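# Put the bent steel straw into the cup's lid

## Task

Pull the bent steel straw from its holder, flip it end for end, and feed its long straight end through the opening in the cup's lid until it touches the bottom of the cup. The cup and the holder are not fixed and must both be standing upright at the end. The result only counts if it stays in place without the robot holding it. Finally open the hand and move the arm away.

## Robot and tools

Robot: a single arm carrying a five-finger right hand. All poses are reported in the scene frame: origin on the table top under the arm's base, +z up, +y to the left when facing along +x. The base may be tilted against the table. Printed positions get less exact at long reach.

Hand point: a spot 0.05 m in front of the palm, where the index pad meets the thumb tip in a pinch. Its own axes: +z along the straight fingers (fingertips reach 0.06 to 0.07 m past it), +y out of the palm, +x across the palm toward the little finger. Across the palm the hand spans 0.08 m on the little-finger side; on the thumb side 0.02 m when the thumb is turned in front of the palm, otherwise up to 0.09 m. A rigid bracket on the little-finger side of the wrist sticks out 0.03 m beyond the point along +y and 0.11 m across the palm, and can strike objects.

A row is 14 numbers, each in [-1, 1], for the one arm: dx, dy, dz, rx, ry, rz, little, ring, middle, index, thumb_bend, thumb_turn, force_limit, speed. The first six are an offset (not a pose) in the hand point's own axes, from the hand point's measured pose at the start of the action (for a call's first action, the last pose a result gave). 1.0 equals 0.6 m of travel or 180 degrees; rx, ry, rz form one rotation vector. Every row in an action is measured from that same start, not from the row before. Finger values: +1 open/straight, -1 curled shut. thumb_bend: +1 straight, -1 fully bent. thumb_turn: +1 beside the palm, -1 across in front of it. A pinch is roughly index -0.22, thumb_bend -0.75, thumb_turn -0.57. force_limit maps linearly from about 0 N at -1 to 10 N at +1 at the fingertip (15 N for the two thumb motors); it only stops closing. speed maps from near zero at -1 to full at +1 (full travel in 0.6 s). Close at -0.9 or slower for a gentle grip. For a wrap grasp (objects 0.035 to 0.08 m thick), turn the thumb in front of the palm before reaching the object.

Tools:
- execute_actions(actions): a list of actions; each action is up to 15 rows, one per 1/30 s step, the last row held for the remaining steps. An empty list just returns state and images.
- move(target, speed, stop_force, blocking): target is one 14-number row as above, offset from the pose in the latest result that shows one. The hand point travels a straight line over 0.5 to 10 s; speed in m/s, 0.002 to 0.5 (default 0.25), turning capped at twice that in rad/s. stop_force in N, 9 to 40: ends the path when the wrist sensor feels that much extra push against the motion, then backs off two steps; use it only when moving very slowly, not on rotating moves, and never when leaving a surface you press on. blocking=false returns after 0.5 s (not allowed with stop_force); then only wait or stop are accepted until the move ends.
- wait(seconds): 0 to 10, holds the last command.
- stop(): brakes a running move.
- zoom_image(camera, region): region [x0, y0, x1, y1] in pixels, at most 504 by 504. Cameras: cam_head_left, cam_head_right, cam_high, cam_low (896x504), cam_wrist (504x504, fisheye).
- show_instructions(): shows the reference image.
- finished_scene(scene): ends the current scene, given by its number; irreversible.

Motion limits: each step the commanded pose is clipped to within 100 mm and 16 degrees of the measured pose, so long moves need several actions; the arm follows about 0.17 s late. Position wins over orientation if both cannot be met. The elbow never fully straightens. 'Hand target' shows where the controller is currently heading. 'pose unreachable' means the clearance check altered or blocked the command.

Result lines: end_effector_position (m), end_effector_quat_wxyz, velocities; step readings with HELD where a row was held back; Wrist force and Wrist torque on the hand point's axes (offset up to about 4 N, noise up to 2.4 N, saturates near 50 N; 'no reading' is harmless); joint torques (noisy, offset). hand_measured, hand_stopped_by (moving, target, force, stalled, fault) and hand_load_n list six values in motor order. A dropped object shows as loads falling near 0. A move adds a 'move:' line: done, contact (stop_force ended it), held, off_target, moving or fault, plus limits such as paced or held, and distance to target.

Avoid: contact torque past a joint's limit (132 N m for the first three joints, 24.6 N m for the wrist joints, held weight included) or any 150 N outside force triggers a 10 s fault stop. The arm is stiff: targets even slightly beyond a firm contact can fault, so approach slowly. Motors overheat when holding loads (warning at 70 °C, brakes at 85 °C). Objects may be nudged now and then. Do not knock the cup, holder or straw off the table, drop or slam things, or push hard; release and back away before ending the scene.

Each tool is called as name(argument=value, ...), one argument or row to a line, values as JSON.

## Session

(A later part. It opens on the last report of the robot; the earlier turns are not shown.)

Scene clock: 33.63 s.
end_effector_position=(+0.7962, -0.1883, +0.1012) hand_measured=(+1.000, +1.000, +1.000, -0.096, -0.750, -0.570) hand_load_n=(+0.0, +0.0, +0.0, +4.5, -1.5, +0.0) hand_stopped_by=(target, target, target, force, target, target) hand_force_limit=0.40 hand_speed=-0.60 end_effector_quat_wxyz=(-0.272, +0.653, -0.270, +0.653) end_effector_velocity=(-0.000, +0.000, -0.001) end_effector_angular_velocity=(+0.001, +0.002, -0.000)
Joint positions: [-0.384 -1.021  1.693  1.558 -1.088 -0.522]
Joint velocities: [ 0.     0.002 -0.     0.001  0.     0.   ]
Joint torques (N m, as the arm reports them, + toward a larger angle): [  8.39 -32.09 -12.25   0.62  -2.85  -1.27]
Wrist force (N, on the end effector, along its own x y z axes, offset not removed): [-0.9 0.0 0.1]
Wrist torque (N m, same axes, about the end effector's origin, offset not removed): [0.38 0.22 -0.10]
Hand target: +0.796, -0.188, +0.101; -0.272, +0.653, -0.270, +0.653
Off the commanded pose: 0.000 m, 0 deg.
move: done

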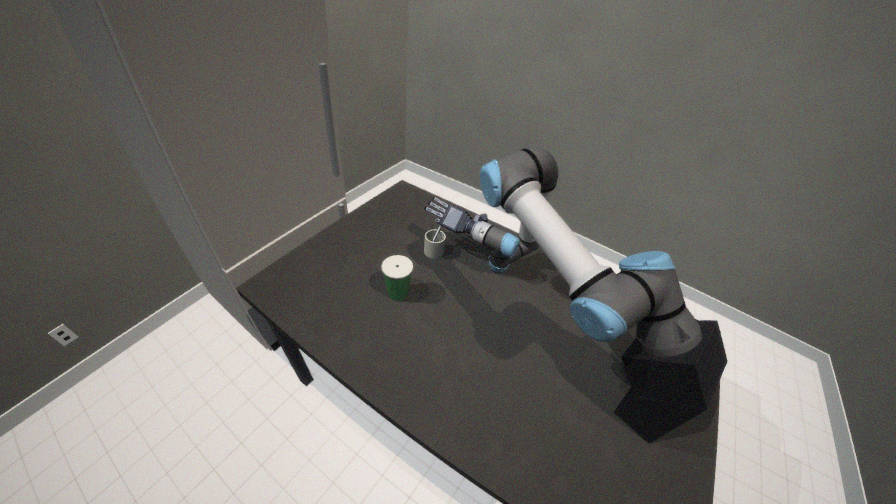

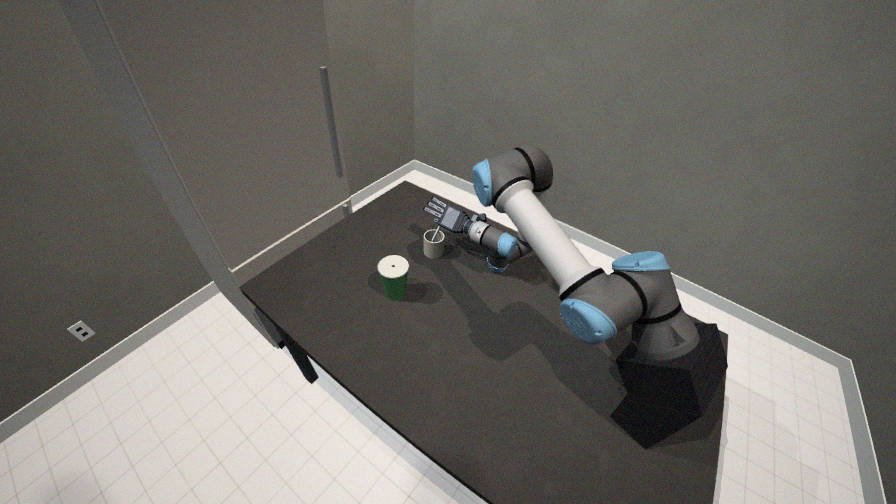

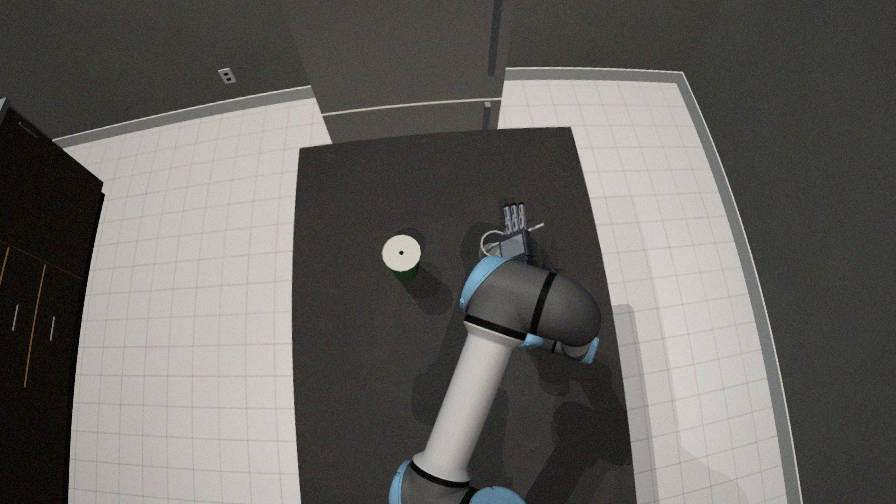

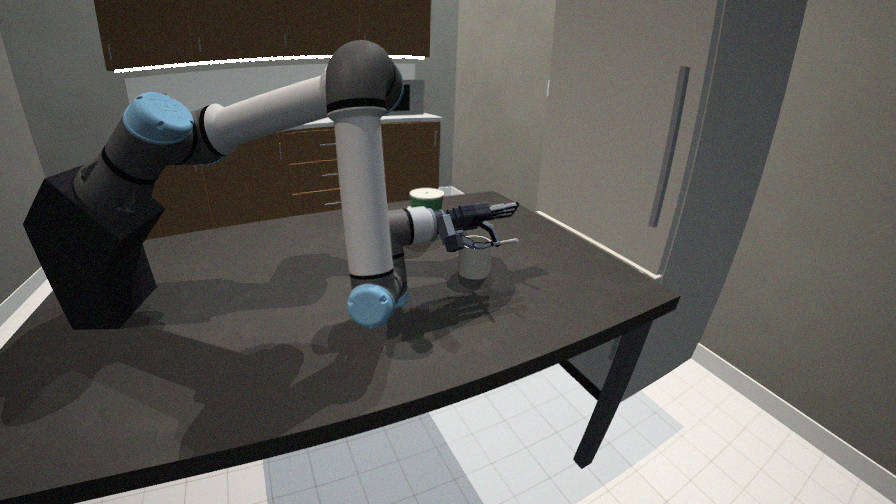

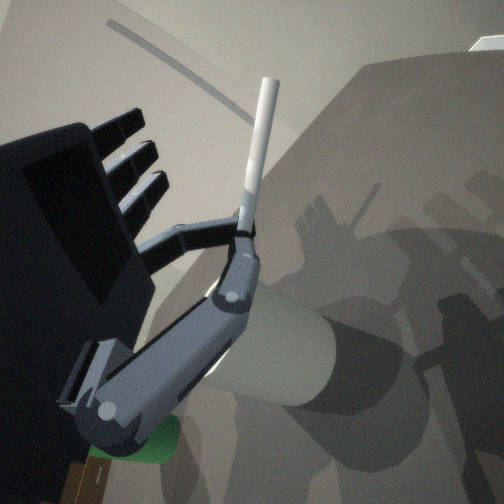

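execute_actions(
  actions=[
    [[0.004,-0.002,0,0,0,0,1,1,1,-0.5,-0.75,-0.57,0.5,-0.7]],
  ],
)

move(
  target=[0.23,-0.195,0,0,0,0,1,1,1,-0.5,-0.75,-0.57,0.5,-0.7],
  speed=0.12,
)

Scene clock: 36.97 s.
end_effector_position=(+0.7962, -0.1891, +0.1038) hand_measured=(+1.000, +1.000, +1.000, -0.110, -0.750, -0.570) hand_load_n=(+0.0, +0.0, +0.0, +6.0, +1.5, +2.0) hand_stopped_by=(target, target, target, force, target, target) hand_force_limit=0.50 hand_speed=-0.70 end_effector_quat_wxyz=(-0.272, +0.653, -0.270, +0.653) end_effector_velocity=(-0.000, -0.000, -0.001) end_effector_angular_velocity=(+0.001, +0.002, -0.001)
Joint positions: [-0.387 -1.027  1.696  1.559 -1.086 -0.519]
Joint velocities: [-0.     0.     0.     0.002  0.     0.   ]
Joint torques (N m, as the arm reports them, + toward a larger angle): [ -4.4  -59.87   4.65   0.37   1.93   1.58]
Wrist force (N, on the end effector, along its own x y z axes, offset not removed): [-0.8 -6.1 -2.4]
Wrist torque (N m, same axes, about the end effector's origin, offset not removed): [-0.88 0.23 0.01]
Hand target: +0.796, -0.189, +0.104; -0.272, +0.653, -0.270, +0.653
Off the commanded pose: 0.000 m, 0 deg.
Step readings (end_effector_position):
0: (+0.7962, -0.1883, +0.1012)
1: (+0.7962, -0.1883, +0.1012)
2: (+0.7962, -0.1884, +0.1014)
4: (+0.7962, -0.1887, +0.1024)
8: (+0.7962, -0.1890, +0.1034)
15: end_effector_position above

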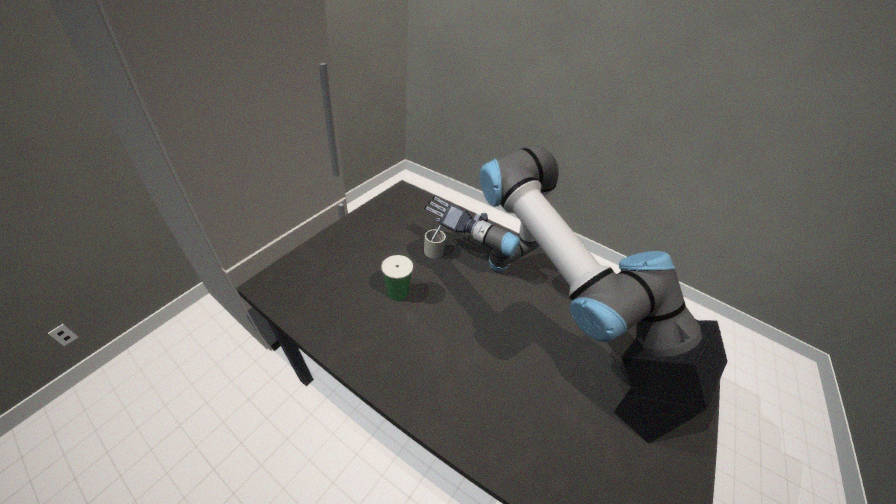

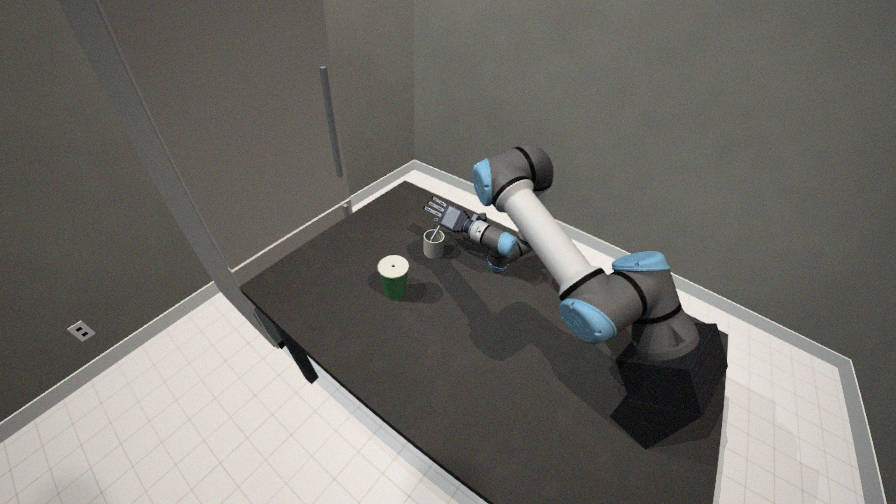

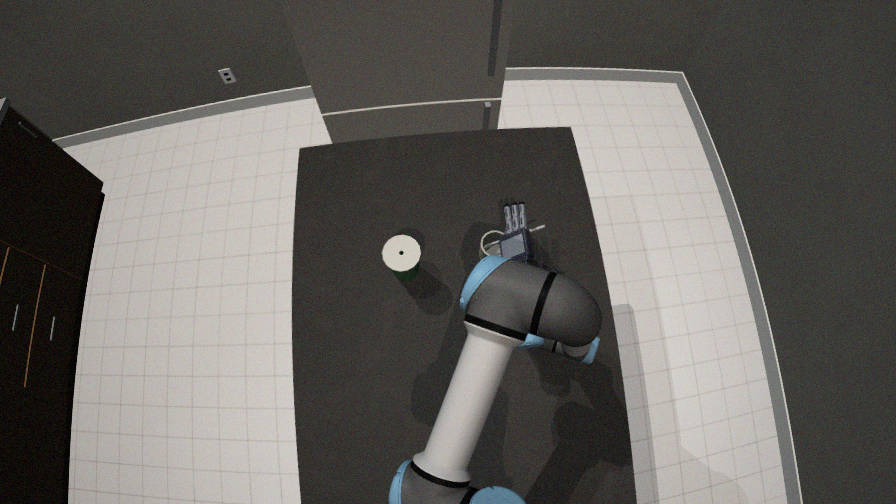

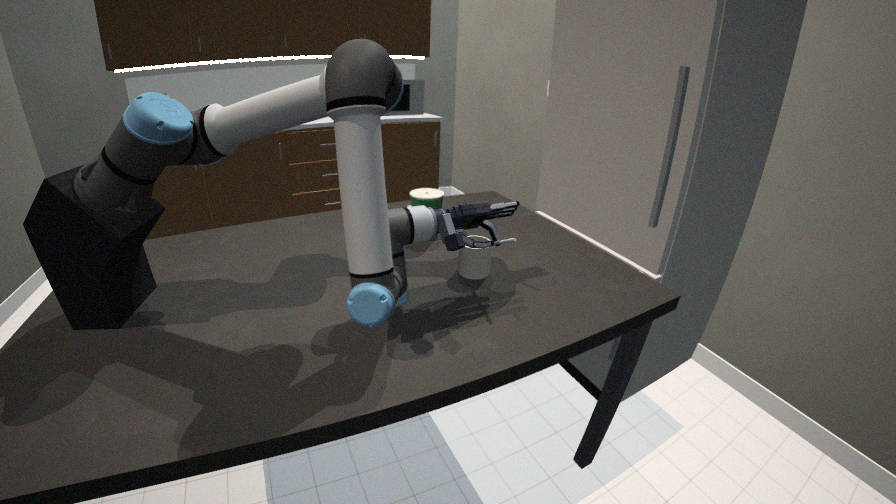

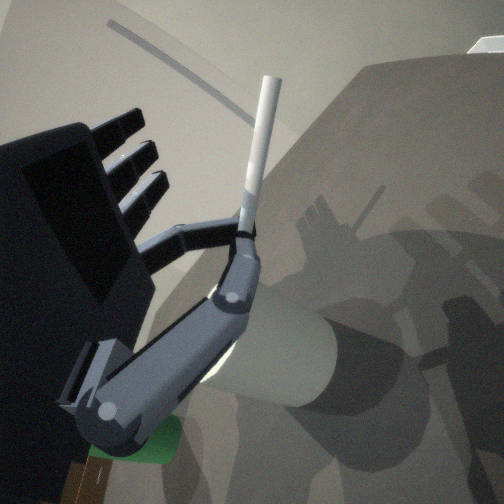

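Scene clock: 38.97 s.
end_effector_position=(+0.7961, -0.2043, +0.2839) hand_measured=(+1.000, +1.000, +1.000, -0.110, -0.750, -0.570) hand_load_n=(+0.0, +0.0, +0.0, +6.0, +1.5, +2.0) hand_stopped_by=(target, target, target, force, target, target) hand_force_limit=0.50 hand_speed=-0.70 end_effector_quat_wxyz=(-0.272, +0.653, -0.270, +0.653) end_effector_velocity=(-0.000, -0.000, +0.002) end_effector_angular_velocity=(+0.001, +0.001, -0.000)
Joint positions: [-0.556 -1.468  1.914  1.701 -0.988 -0.359]
Joint velocities: [-0.004 -0.005  0.002  0.003  0.003  0.004]
Joint torques (N m, as the arm reports them, + toward a larger angle): [ -2.53 -53.81   0.62   1.08   1.61   1.37]
Wrist force (N, on the end effector, along its own x y z axes, offset not removed): [0.1 0.1 0.5]
Wrist torque (N m, same axes, about the end effector's origin, offset not removed): [0.15 -0.36 -0.13]
Hand target: +0.796, -0.204, +0.284; -0.272, +0.653, -0.270, +0.653
Off the commanded pose: 0.000 m, 0 deg.
move: done

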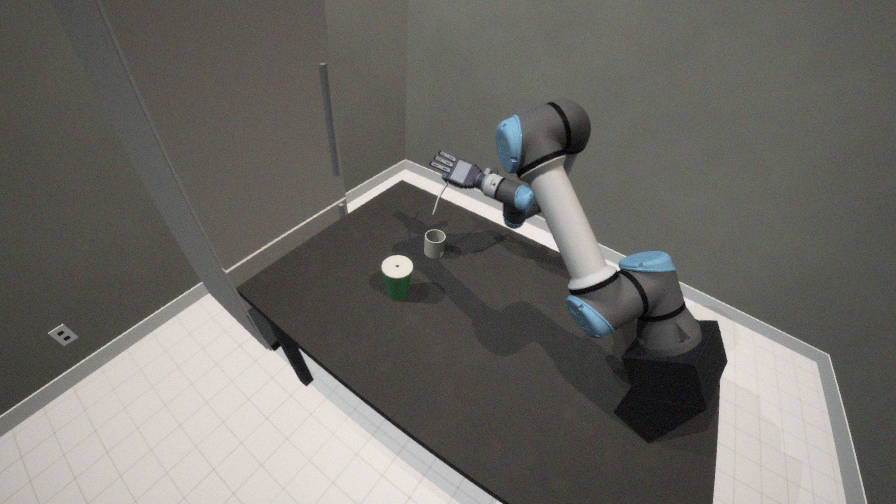

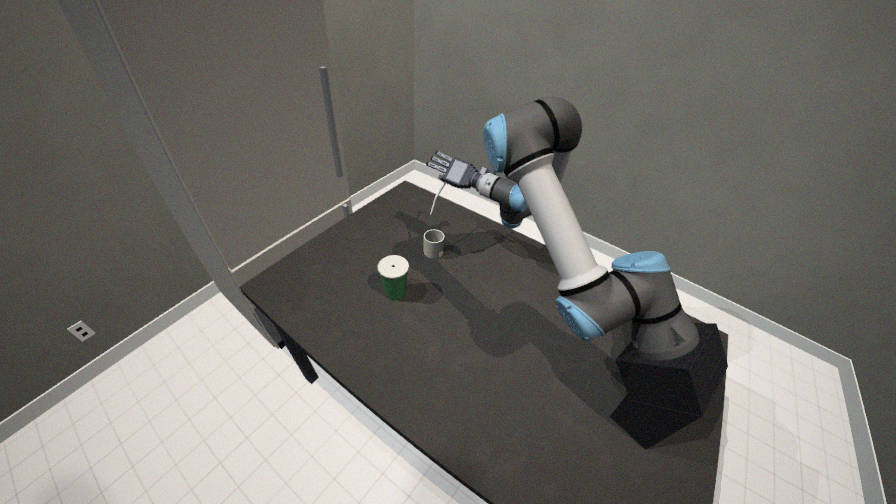

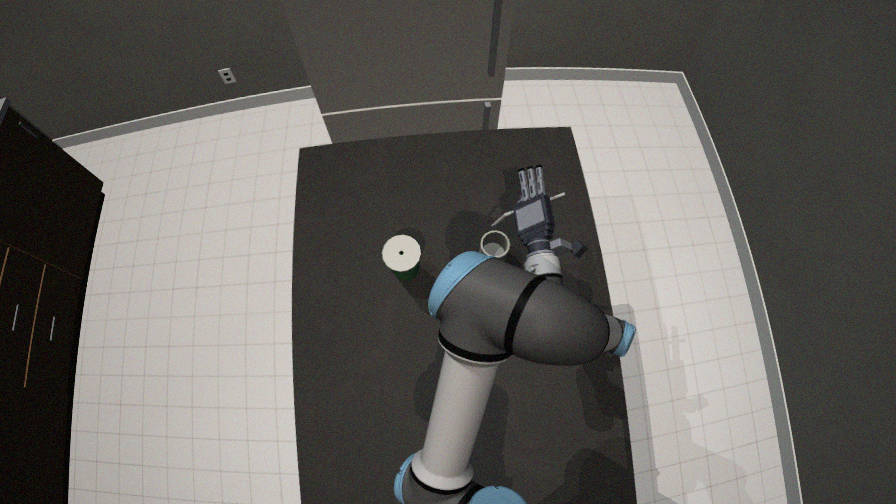

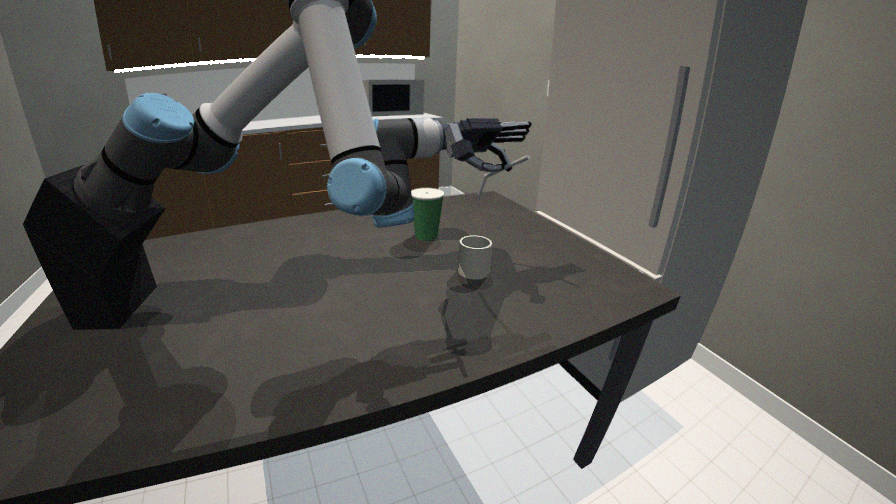

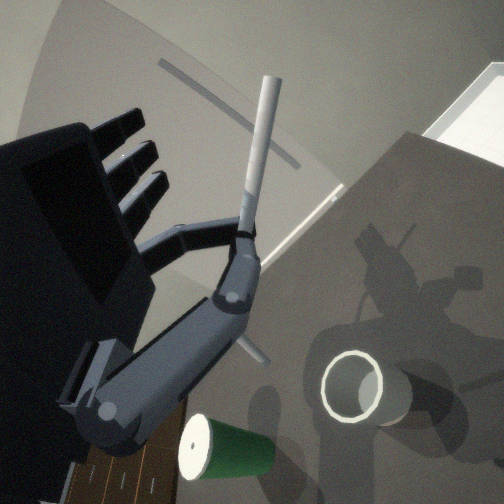

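execute_actions(
  actions=[],
)

move(
  target=[-0.377,-0.377,-0.058,0,0,0.66,1,1,1,-0.5,-0.75,-0.57,0.5,-0.7],
  speed=0.3,
)

Scene clock: 47.87 s.
end_effector_position=(+0.7961, -0.2043, +0.2841) hand_measured=(+1.000, +1.000, +1.000, -0.110, -0.750, -0.570) hand_load_n=(+0.0, +0.0, +0.0, +6.0, +1.5, +2.0) hand_stopped_by=(target, target, target, force, target, target) hand_force_limit=0.50 hand_speed=-0.70 end_effector_quat_wxyz=(-0.272, +0.653, -0.270, +0.653) end_effector_velocity=(-0.000, -0.000, +0.000) end_effector_angular_velocity=(-0.001, -0.001, +0.000)
Joint positions: [-0.556 -1.468  1.914  1.701 -0.987 -0.359]
Joint velocities: [-0.    -0.     0.    -0.001 -0.     0.   ]
Joint torques (N m, as the arm reports them, + toward a larger angle): [ -3.27 -54.29   0.32   0.86   1.77   1.57]
Wrist force (N, on the end effector, along its own x y z axes, offset not removed): [-1.9 0.5 1.4]
Wrist torque (N m, same axes, about the end effector's origin, offset not removed): [-0.06 0.31 -0.27]
Hand target: +0.796, -0.204, +0.284; -0.272, +0.653, -0.270, +0.653
Off the commanded pose: 0.000 m, 0 deg.

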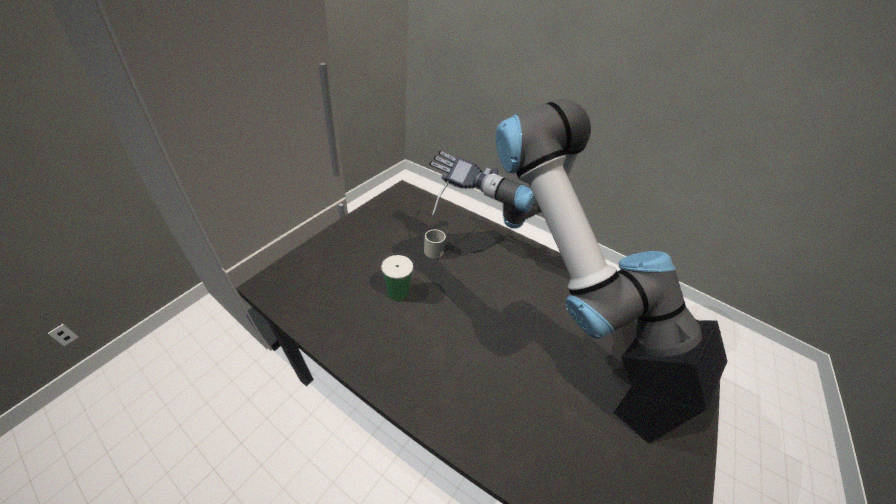

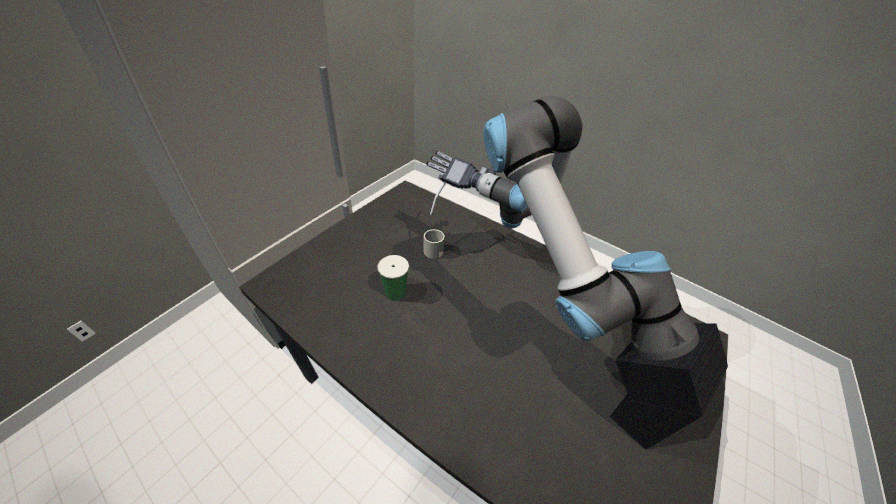

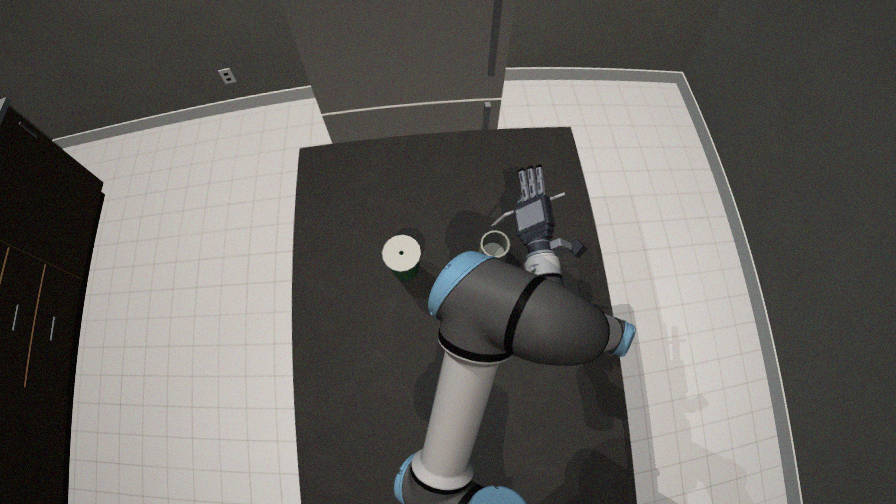

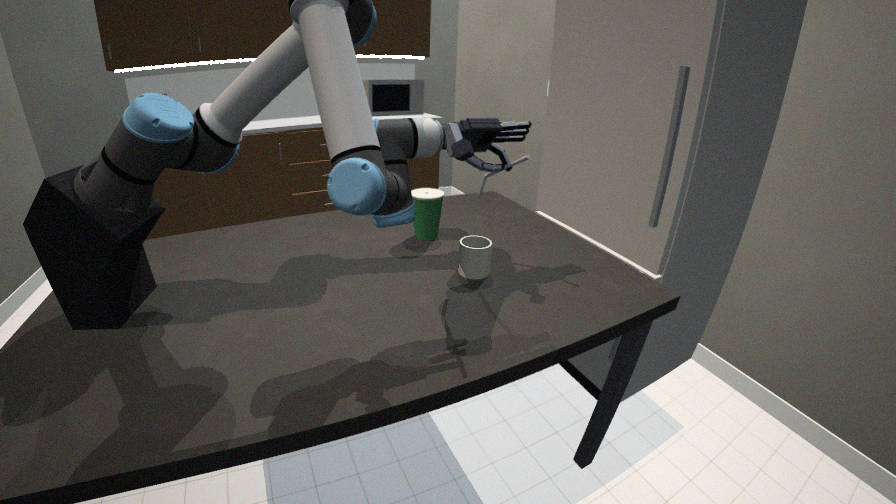

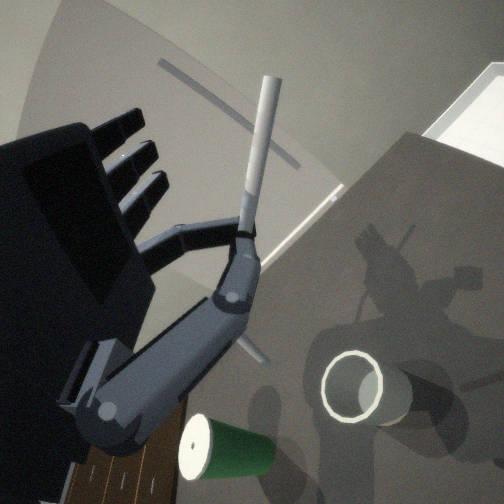

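Scene clock: 51.87 s.
end_effector_position=(+0.7607, +0.1157, +0.2844) hand_measured=(+1.000, +1.000, +1.000, -0.110, -0.750, -0.570) hand_load_n=(+0.0, +0.0, +0.0, +6.0, +1.5, +2.0) hand_stopped_by=(target, target, target, force, target, target) hand_force_limit=0.50 hand_speed=-0.70 end_effector_quat_wxyz=(+0.701, -0.101, +0.699, -0.099) end_effector_velocity=(+0.000, +0.001, +0.000) end_effector_angular_velocity=(+0.011, -0.001, -0.001)
Joint positions: [ 0.085 -1.208  2.01   1.549 -1.4    1.18 ]
Joint velocities: [ 0.005  0.004 -0.004 -0.002 -0.005  0.007]
Joint torques (N m, as the arm reports them, + toward a larger angle): [ 19.99 -29.   -10.08  -3.32  -2.08   1.5 ]
Wrist force (N, on the end effector, along its own x y z axes, offset not removed): [2.5 -2.6 -4.3]
Wrist torque (N m, same axes, about the end effector's origin, offset not removed): [-0.25 -0.36 0.04]
Hand target: +0.761, +0.116, +0.284; +0.701, -0.100, +0.699, -0.099
Off the commanded pose: 0.000 m, 0 deg.
move: done

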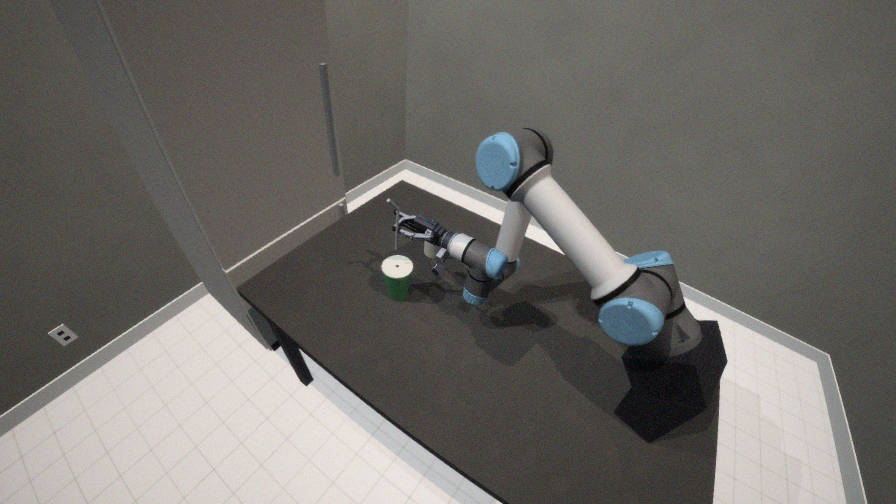

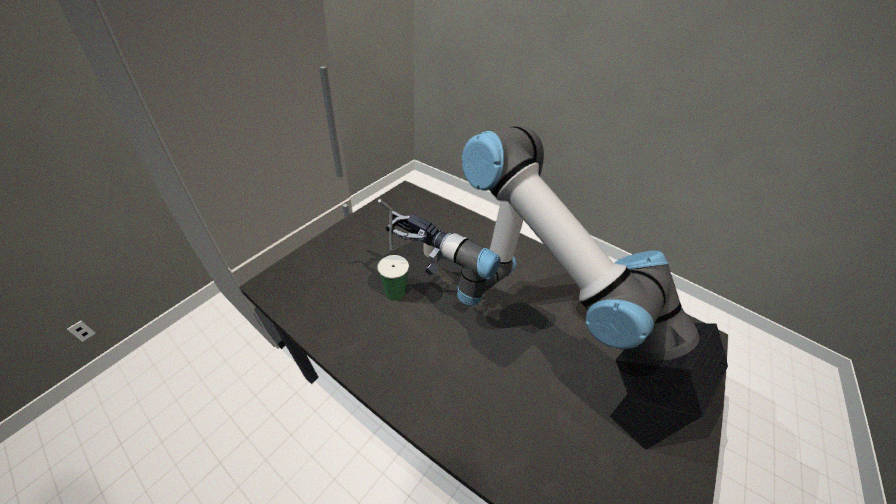

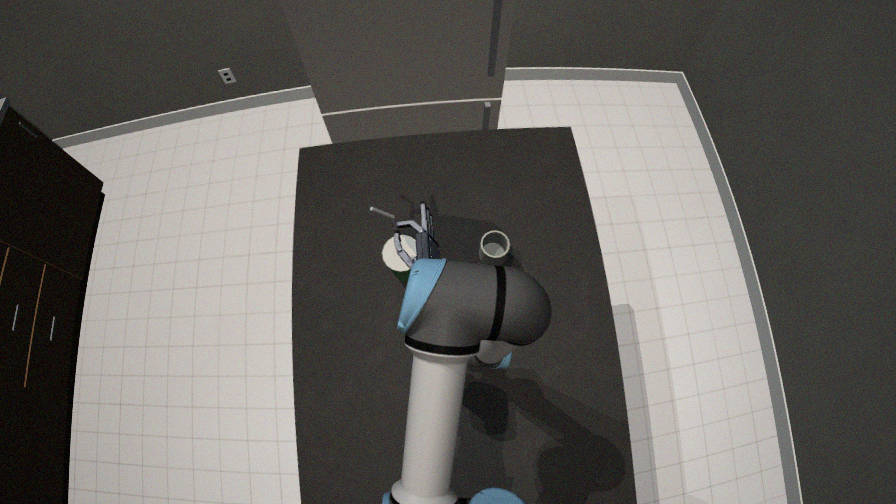

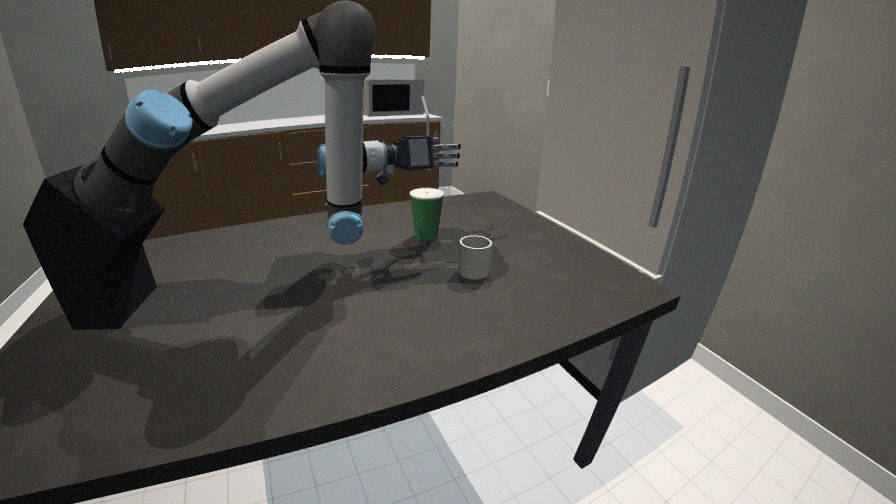

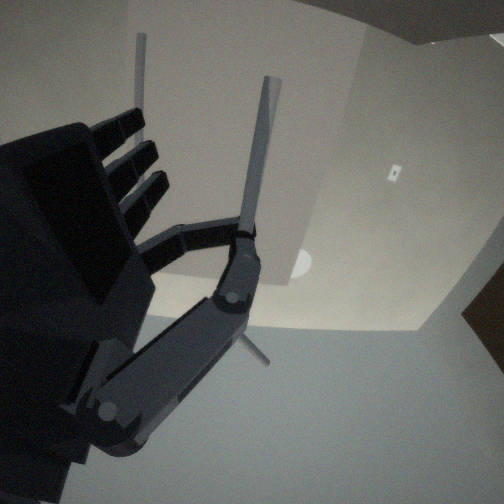

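move(
  target=[0.08,0.023,0,0,0,0,1,1,1,-0.5,-0.75,-0.57,0.5,-0.7],
  speed=0.1,
)

zoom_image(
  camera="cam_head_left",
  region=[350,190,470,310],
)

zoom_image(
  camera="cam_low",
  region=[360,100,500,250],
)

Scene clock: 56.87 s.
end_effector_position=(+0.7607, +0.1155, +0.2346) hand_measured=(+1.000, +1.000, +1.000, -0.110, -0.750, -0.570) hand_load_n=(+0.0, +0.0, +0.0, +6.0, +1.5, +2.0) hand_stopped_by=(target, target, target, force, target, target) hand_force_limit=0.50 hand_speed=-0.70 end_effector_quat_wxyz=(+0.701, -0.101, +0.699, -0.099) end_effector_velocity=(-0.000, +0.000, -0.002) end_effector_angular_velocity=(+0.000, +0.000, +0.001)
Joint positions: [ 0.071 -1.085  1.935  1.5   -1.391  1.19 ]
Joint velocities: [-0.     0.005 -0.003 -0.002  0.001  0.   ]
Joint torques (N m, as the arm reports them, + toward a larger angle): [  8.09 -30.36  -8.02  -3.48   2.54   1.61]
Wrist force (N, on the end effector, along its own x y z axes, offset not removed): [-0.1 1.2 -2.1]
Wrist torque (N m, same axes, about the end effector's origin, offset not removed): [0.37 0.18 -0.26]
Hand target: +0.761, +0.116, +0.234; +0.701, -0.101, +0.699, -0.099
Off the commanded pose: 0.000 m, 0 deg.
move: done

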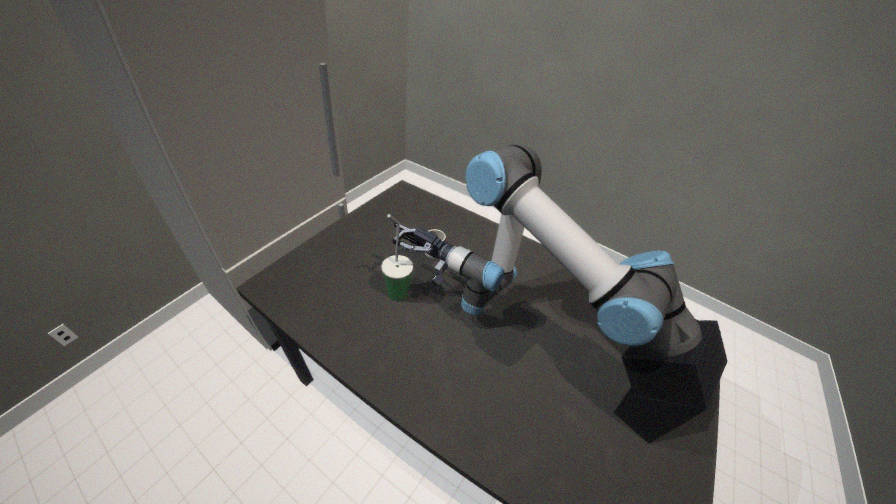

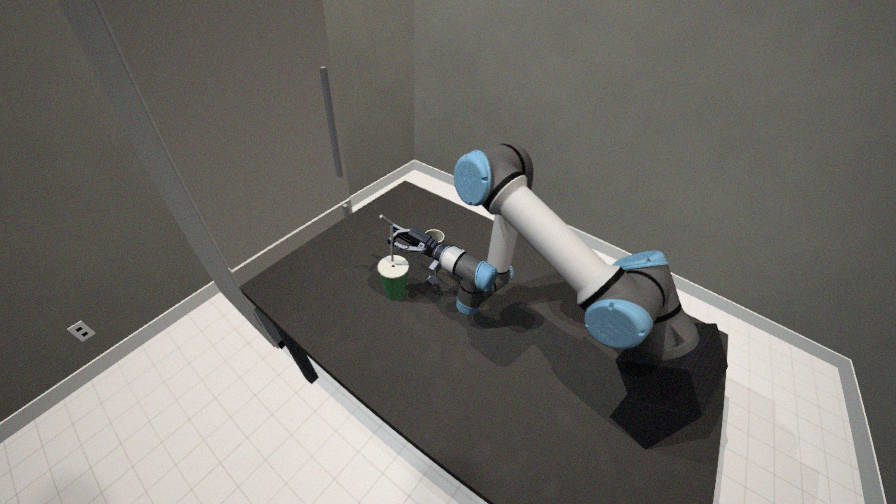

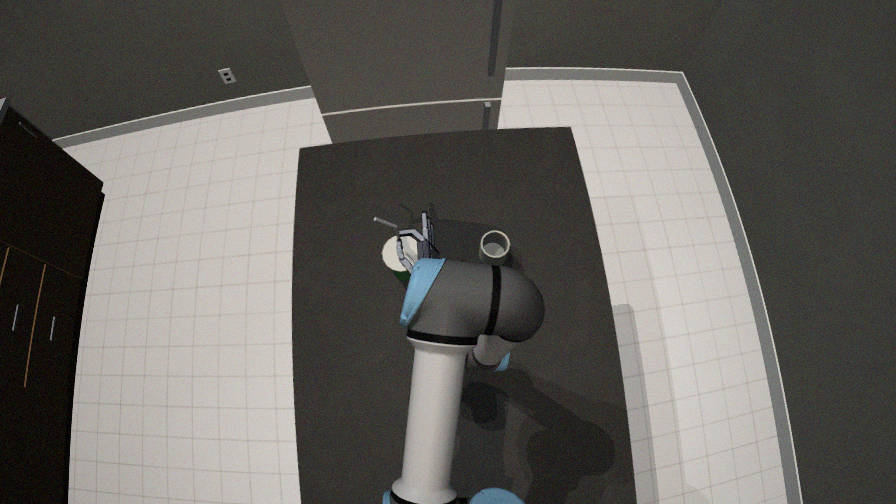

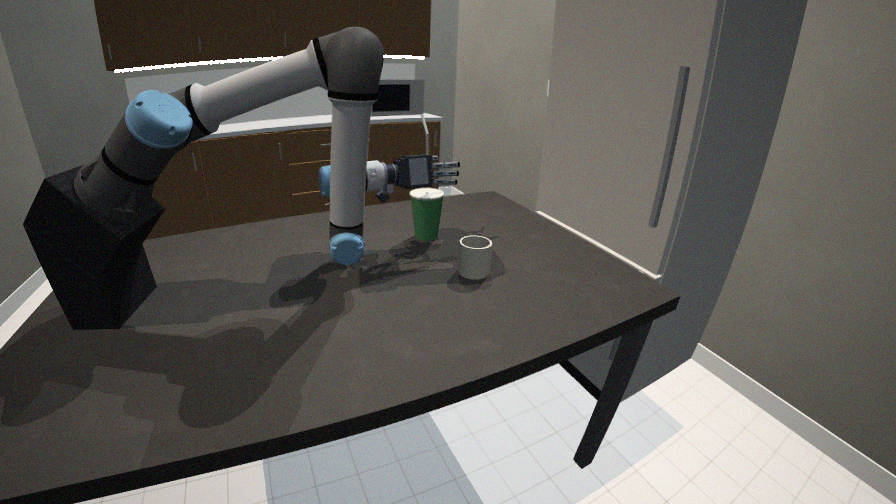

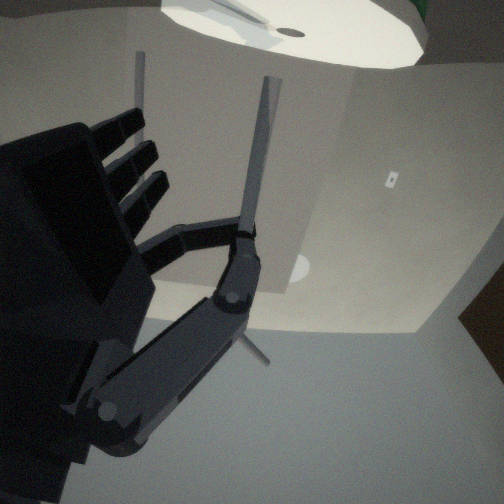

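Region (350, 190, 470, 310) of cam_head_left's 896x504 image, scaled by 4.200, with more detail than that image has.

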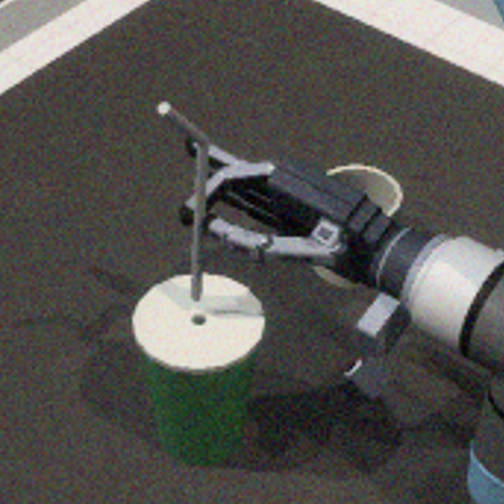

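Region (360, 100, 500, 250) of cam_low's 896x504 image, scaled by 3.360, with more detail than that image has; it fills the left 470 columns of this view, and the rest is white.

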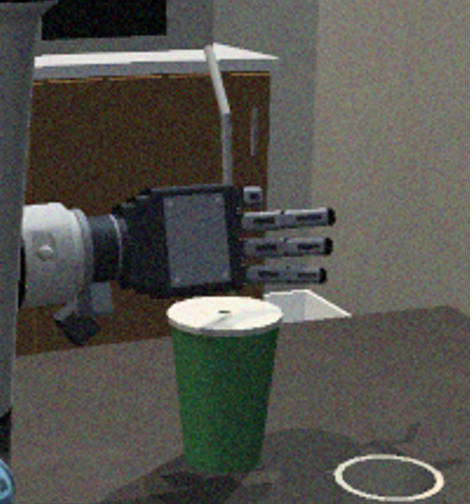

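move(
  target=[0.019,0.0124,-0.008,0,0,0,1,1,1,-0.5,-0.75,-0.57,0.5,-0.7],
  speed=0.04,
)

zoom_image(
  camera="cam_head_left",
  region=[370,230,430,290],
)

zoom_image(
  camera="cam_wrist",
  region=[200,0,360,160],
)

Scene clock: 63.73 s.
end_effector_position=(+0.7560, +0.1194, +0.2218) hand_measured=(+1.000, +1.000, +1.000, -0.110, -0.750, -0.570) hand_load_n=(+0.0, +0.0, +0.0, +6.0, +1.5, +2.0) hand_stopped_by=(target, target, target, force, target, target) hand_force_limit=0.50 hand_speed=-0.70 end_effector_quat_wxyz=(+0.701, -0.101, +0.699, -0.099) end_effector_velocity=(-0.001, +0.001, -0.002) end_effector_angular_velocity=(+0.000, -0.000, +0.000)
Joint positions: [ 0.075 -1.05   1.922  1.478 -1.394  1.187]
Joint velocities: [ 0.001  0.004 -0.001 -0.003 -0.    -0.   ]
Joint torques (N m, as the arm reports them, + toward a larger angle): [ 19.8  -29.44  -9.73  -3.57  -2.42  -1.32]
Wrist force (N, on the end effector, along its own x y z axes, offset not removed): [-0.1 -2.2 -1.1]
Wrist torque (N m, same axes, about the end effector's origin, offset not removed): [-0.13 0.06 -0.13]
Hand target: +0.756, +0.119, +0.222; +0.701, -0.101, +0.699, -0.099
Off the commanded pose: 0.000 m, 0 deg.
move: done

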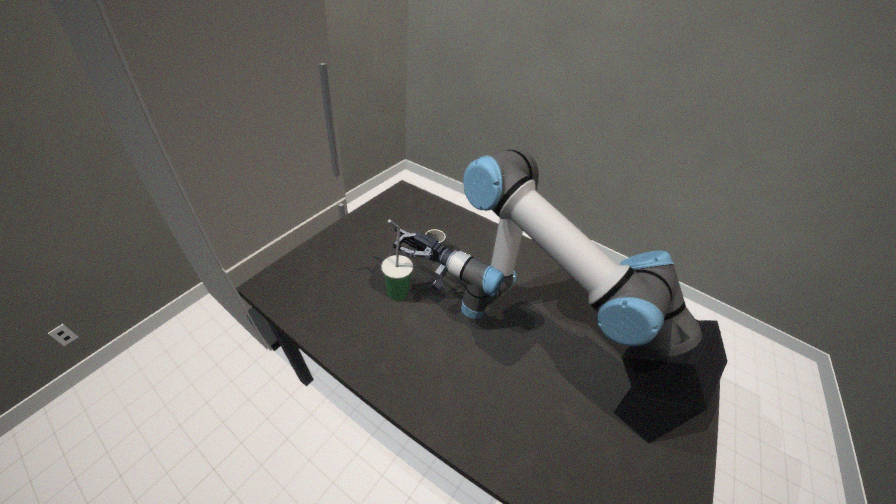

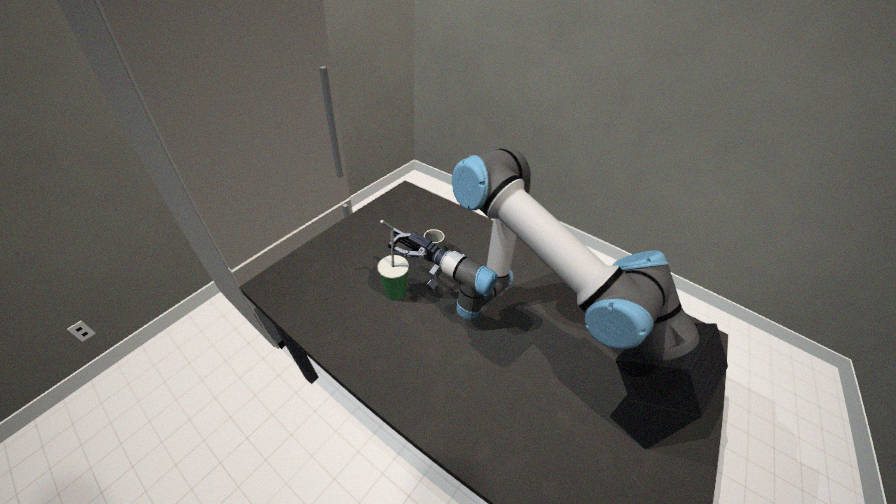

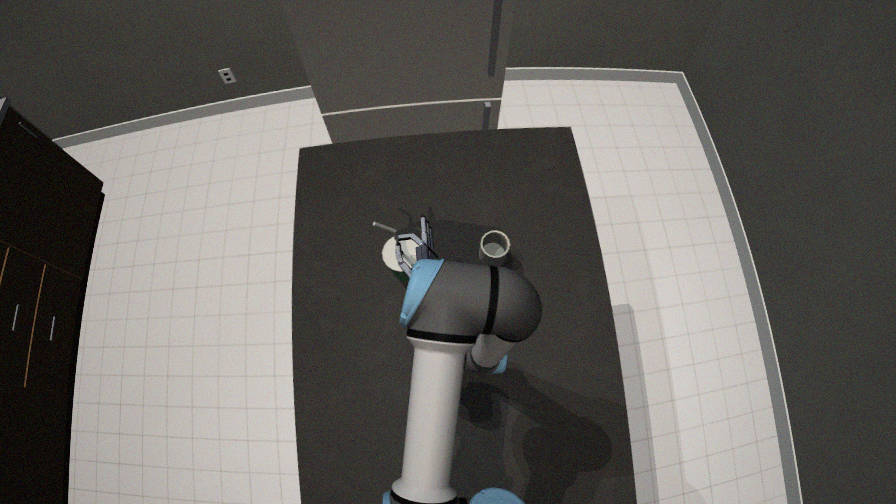

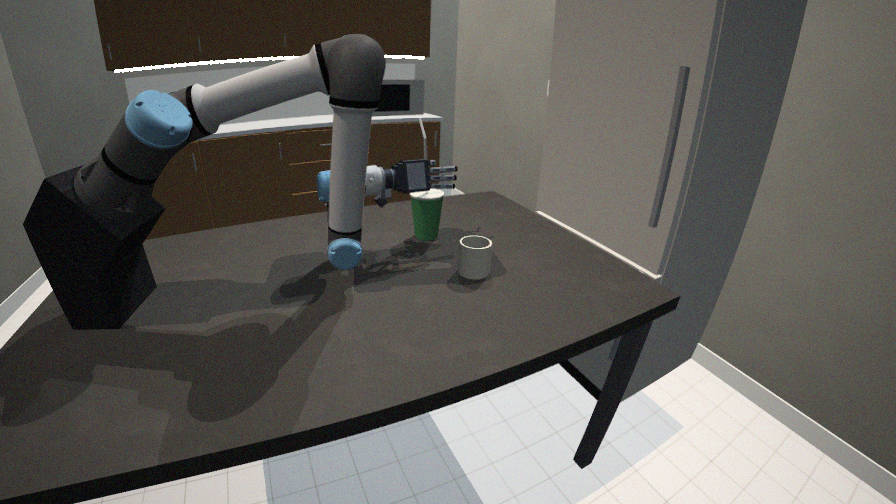

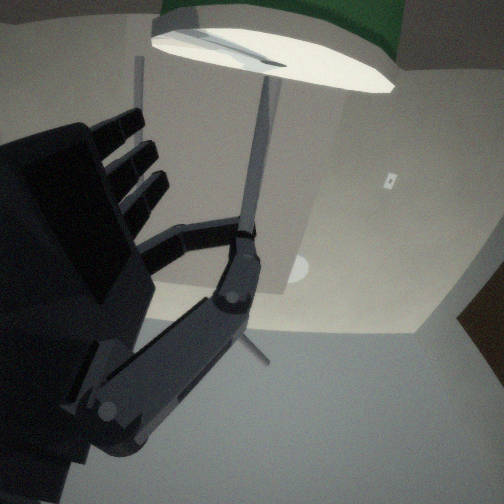

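Region (370, 230, 430, 290) of cam_head_left's 896x504 image, scaled by 8.400, with more detail than that image has.

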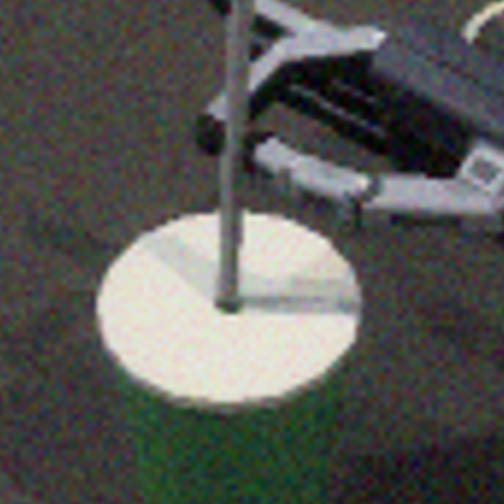

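Region (200, 0, 360, 160) of cam_wrist's 504x504 image, scaled by 3.150, with more detail than that image has.

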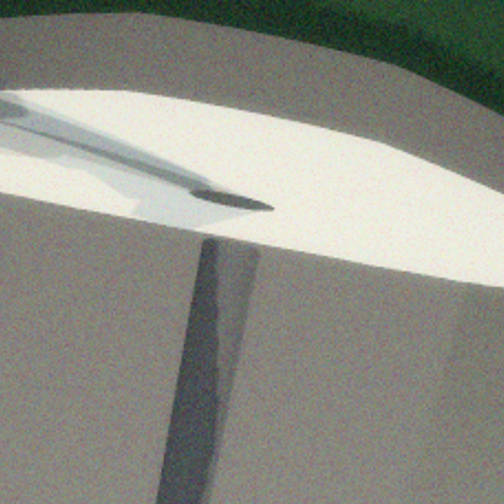

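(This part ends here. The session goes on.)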